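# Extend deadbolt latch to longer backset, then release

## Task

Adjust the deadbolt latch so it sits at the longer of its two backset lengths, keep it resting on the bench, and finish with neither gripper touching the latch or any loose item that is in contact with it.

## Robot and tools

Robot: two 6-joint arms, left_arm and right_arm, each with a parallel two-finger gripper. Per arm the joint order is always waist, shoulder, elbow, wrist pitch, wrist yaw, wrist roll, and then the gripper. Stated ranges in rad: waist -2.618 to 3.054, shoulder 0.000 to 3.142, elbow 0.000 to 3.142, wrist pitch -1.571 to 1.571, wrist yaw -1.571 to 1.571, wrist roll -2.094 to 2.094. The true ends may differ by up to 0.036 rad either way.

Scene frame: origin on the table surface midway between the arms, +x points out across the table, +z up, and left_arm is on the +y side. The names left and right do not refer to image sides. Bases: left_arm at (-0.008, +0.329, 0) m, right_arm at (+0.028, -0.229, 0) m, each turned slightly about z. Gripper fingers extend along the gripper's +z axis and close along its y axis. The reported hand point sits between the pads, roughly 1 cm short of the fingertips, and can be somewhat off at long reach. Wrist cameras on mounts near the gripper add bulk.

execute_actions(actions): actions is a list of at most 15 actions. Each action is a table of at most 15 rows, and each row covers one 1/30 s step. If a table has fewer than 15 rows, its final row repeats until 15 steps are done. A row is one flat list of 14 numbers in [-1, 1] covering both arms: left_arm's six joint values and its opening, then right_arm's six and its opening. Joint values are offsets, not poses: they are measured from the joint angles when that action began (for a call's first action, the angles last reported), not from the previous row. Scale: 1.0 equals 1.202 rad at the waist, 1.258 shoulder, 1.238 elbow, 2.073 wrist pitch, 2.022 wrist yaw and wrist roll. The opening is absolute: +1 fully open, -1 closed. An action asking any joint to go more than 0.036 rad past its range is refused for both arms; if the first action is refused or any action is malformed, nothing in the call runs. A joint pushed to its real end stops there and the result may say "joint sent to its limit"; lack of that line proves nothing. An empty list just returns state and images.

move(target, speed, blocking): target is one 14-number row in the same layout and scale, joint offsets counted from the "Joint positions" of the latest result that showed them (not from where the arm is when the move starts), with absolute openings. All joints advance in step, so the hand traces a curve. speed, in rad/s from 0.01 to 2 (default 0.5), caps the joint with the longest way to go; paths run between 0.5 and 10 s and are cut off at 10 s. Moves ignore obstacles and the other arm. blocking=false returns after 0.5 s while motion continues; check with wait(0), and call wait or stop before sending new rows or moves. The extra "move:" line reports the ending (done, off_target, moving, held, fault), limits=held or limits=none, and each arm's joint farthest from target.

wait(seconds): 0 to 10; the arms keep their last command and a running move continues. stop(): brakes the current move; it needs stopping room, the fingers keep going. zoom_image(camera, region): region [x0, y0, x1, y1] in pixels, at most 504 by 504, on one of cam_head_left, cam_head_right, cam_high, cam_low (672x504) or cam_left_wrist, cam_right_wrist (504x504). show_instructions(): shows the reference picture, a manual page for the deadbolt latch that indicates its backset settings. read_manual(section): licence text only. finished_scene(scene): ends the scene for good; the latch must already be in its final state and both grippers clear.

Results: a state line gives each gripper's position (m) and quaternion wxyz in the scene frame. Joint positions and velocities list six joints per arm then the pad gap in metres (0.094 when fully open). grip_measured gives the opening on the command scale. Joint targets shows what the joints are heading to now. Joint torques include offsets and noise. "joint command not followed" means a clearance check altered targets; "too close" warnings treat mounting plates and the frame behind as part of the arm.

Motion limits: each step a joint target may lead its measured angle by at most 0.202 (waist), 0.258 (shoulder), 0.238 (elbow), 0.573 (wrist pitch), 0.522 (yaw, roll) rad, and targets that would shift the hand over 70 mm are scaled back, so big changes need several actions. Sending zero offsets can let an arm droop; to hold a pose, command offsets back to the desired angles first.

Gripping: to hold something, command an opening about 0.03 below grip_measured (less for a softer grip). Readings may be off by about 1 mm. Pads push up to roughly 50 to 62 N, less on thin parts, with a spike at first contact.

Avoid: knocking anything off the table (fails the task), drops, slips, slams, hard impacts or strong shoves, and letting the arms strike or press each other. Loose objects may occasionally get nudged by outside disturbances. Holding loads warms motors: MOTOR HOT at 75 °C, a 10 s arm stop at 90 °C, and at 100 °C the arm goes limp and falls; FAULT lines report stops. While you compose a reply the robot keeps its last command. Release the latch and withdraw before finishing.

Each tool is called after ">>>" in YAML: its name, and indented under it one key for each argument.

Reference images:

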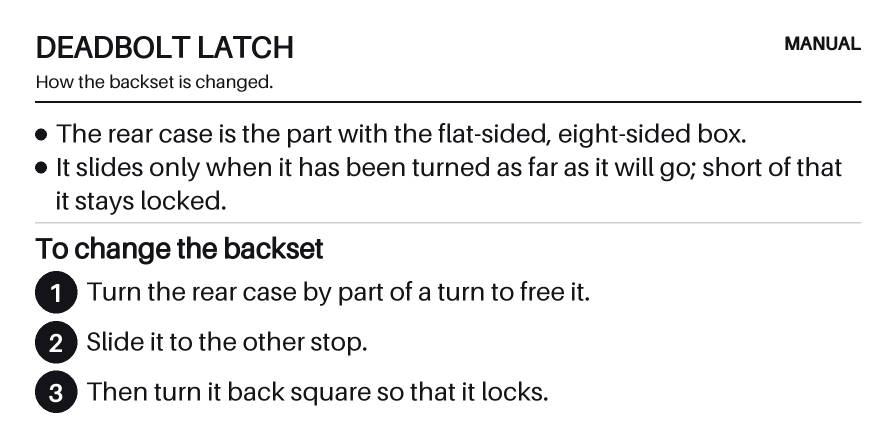

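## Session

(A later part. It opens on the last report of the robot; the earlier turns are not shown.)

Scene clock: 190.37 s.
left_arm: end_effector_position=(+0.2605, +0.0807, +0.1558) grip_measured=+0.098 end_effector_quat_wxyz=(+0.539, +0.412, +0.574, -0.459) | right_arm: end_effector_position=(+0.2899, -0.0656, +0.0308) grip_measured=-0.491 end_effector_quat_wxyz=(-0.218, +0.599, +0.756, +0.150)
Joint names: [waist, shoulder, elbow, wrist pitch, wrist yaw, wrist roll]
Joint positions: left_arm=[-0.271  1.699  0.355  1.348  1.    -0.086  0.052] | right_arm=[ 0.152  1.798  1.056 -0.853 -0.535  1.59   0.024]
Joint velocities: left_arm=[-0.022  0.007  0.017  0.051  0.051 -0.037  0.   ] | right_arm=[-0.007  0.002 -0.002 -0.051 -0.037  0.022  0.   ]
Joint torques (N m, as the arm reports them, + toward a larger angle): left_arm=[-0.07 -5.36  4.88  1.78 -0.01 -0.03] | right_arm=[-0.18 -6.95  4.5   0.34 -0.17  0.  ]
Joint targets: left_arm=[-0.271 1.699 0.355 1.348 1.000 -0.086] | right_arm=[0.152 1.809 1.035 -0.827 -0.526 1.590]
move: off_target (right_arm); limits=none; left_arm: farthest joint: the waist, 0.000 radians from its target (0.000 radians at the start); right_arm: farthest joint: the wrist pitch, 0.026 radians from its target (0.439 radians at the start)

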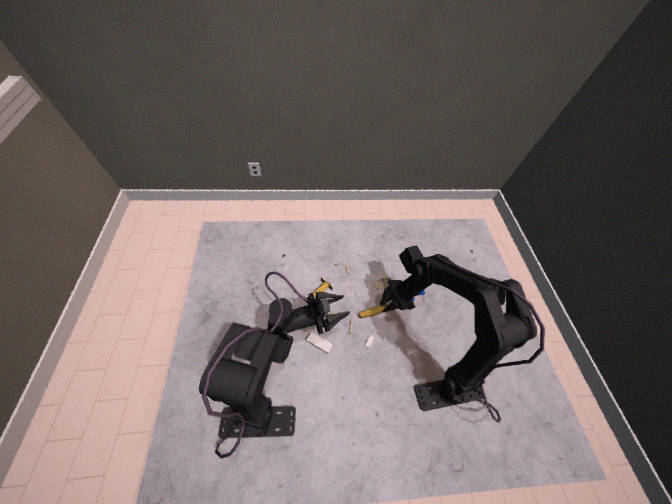

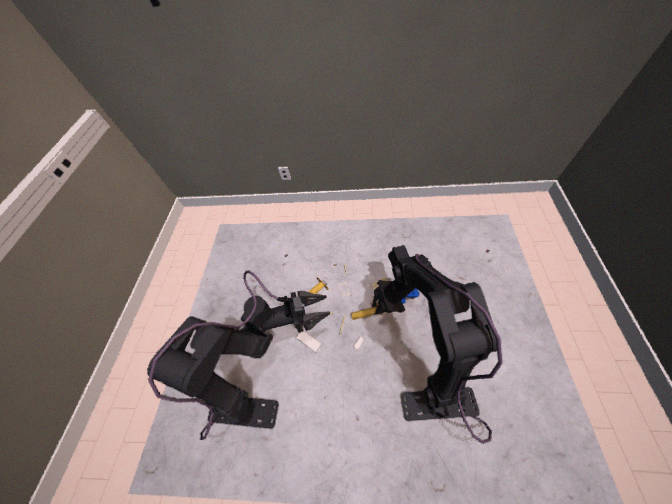

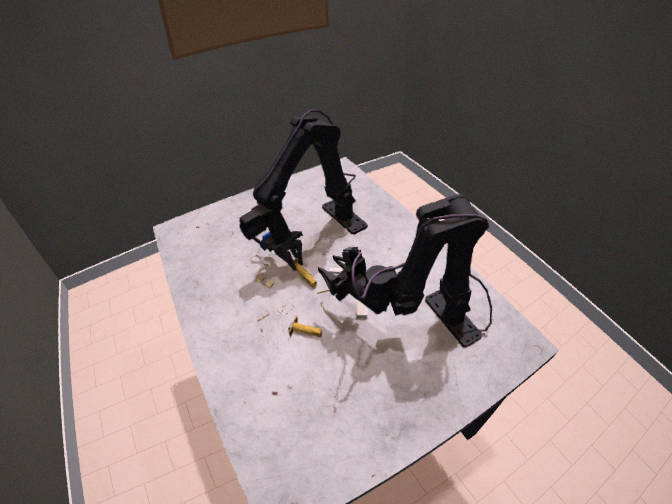

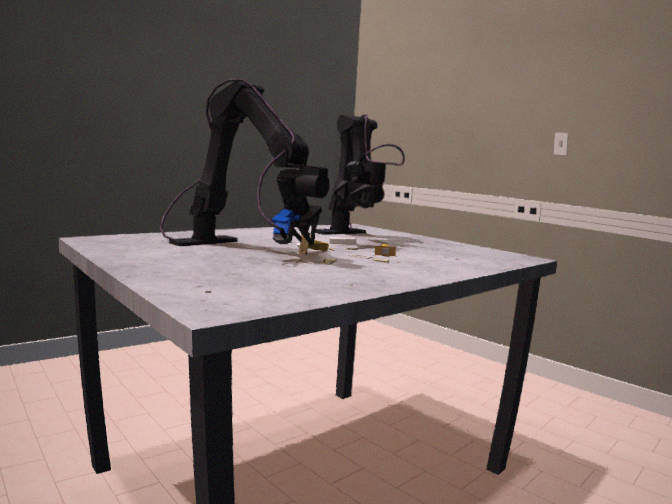

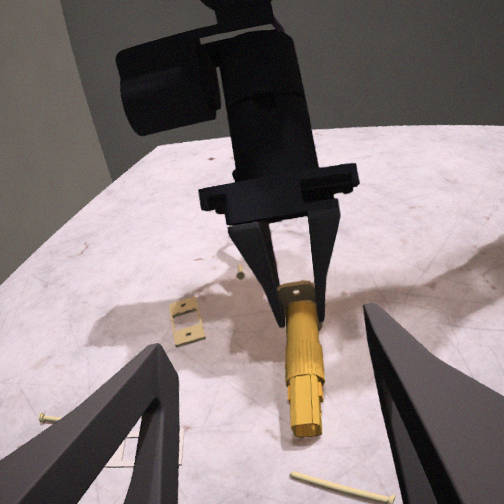

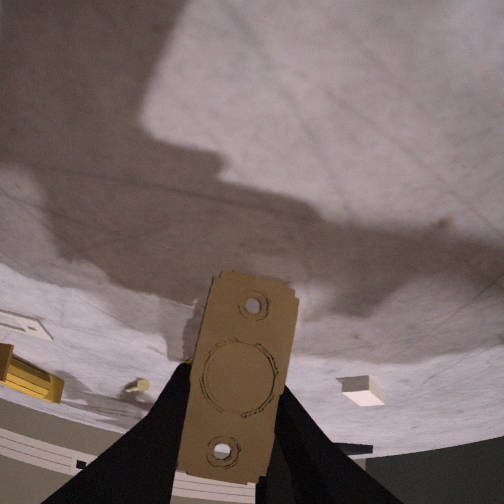

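>>> move:
  target: [0,0,0,0,0,0,0.1, -0.03,-0.08,0.14,-0.1,0,0,0.4]
  speed: 0.25

Scene clock: 195.60 s.
left_arm: end_effector_position=(+0.2605, +0.0807, +0.1558) grip_measured=+0.098 end_effector_quat_wxyz=(+0.539, +0.412, +0.574, -0.459) | right_arm: end_effector_position=(+0.3028, -0.0703, +0.0887) grip_measured=+0.398 end_effector_quat_wxyz=(-0.205, +0.605, +0.751, +0.168)
Joint names: [waist, shoulder, elbow, wrist pitch, wrist yaw, wrist roll]
Joint positions: left_arm=[-0.271  1.699  0.355  1.348  1.    -0.086  0.052] | right_arm=[ 0.126  1.714  1.202 -1.044 -0.535  1.59   0.066]
Joint velocities: left_arm=[-0.002  0.007  0.002 -0.022 -0.022  0.022 -0.001] | right_arm=[ 0.012  0.007 -0.007 -0.037  0.051 -0.022 -0.   ]
Joint torques (N m, as the arm reports them, + toward a larger angle): left_arm=[ 0.   -5.37  4.88  1.77  0.   -0.03] | right_arm=[-0.83 -8.31  9.11 -0.05 -0.29  0.03]
Joint targets: left_arm=[-0.271 1.699 0.355 1.348 1.000 -0.086] | right_arm=[0.116 1.698 1.229 -1.060 -0.535 1.590]
move: off_target (right_arm); limits=none; left_arm: farthest joint: the waist, 0.000 radians from its target (0.000 radians at the start); right_arm: farthest joint: the elbow, 0.027 radians from its target (0.174 radians at the start)

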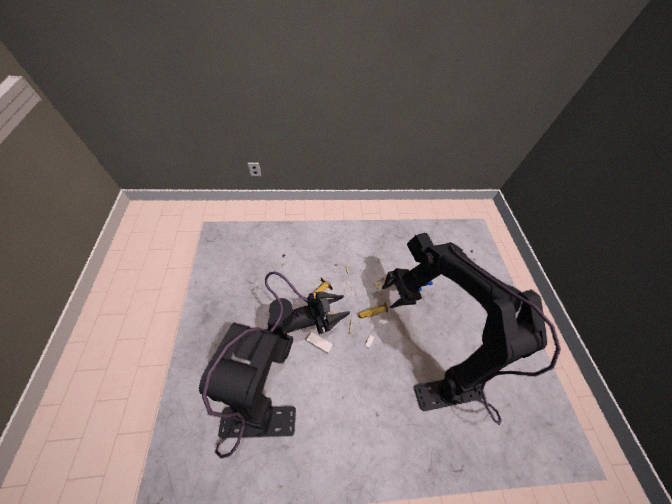

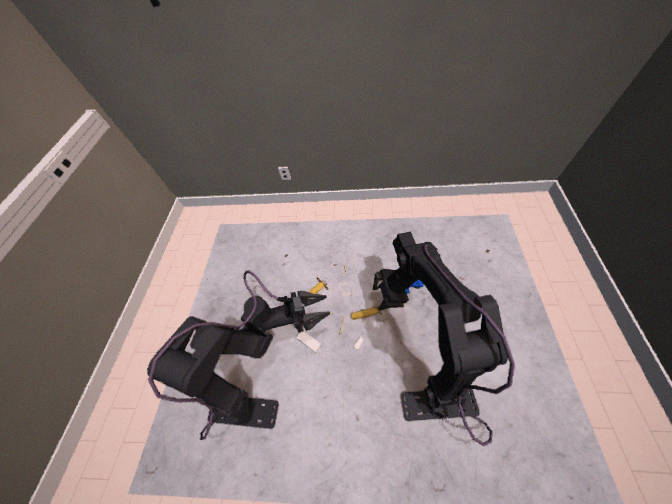

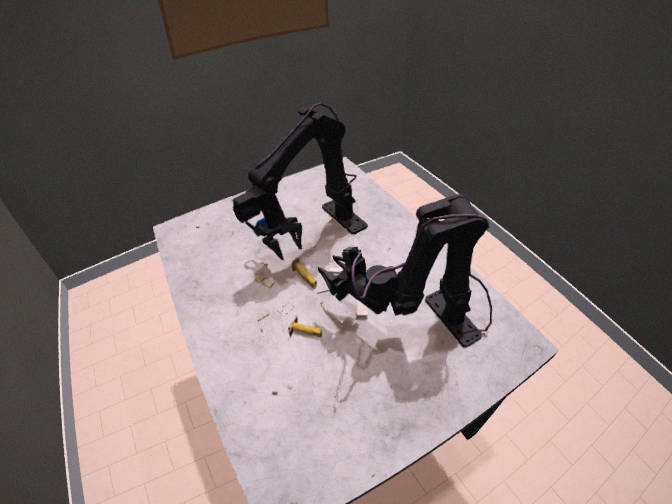

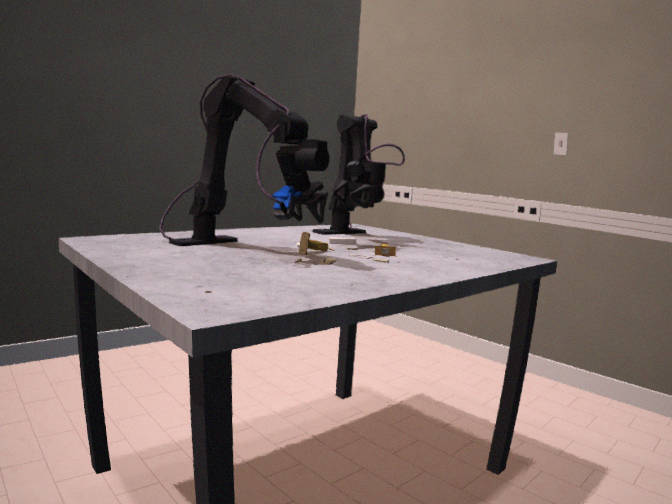

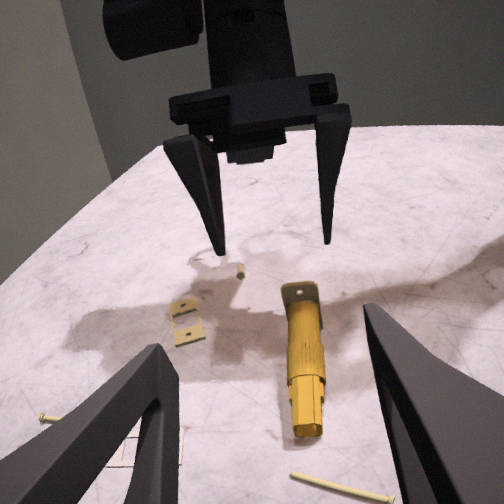

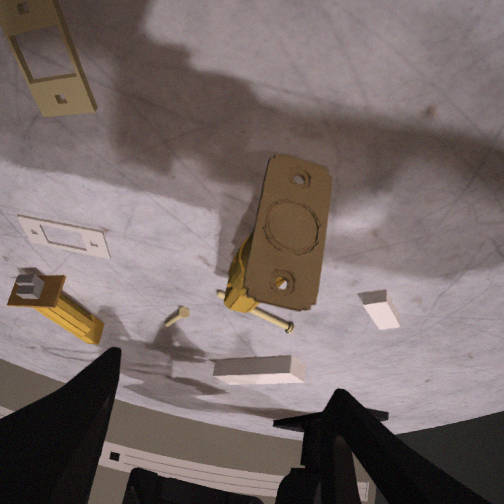

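>>> finished_scene:
  scene: 1

The scene is finished: the task was done.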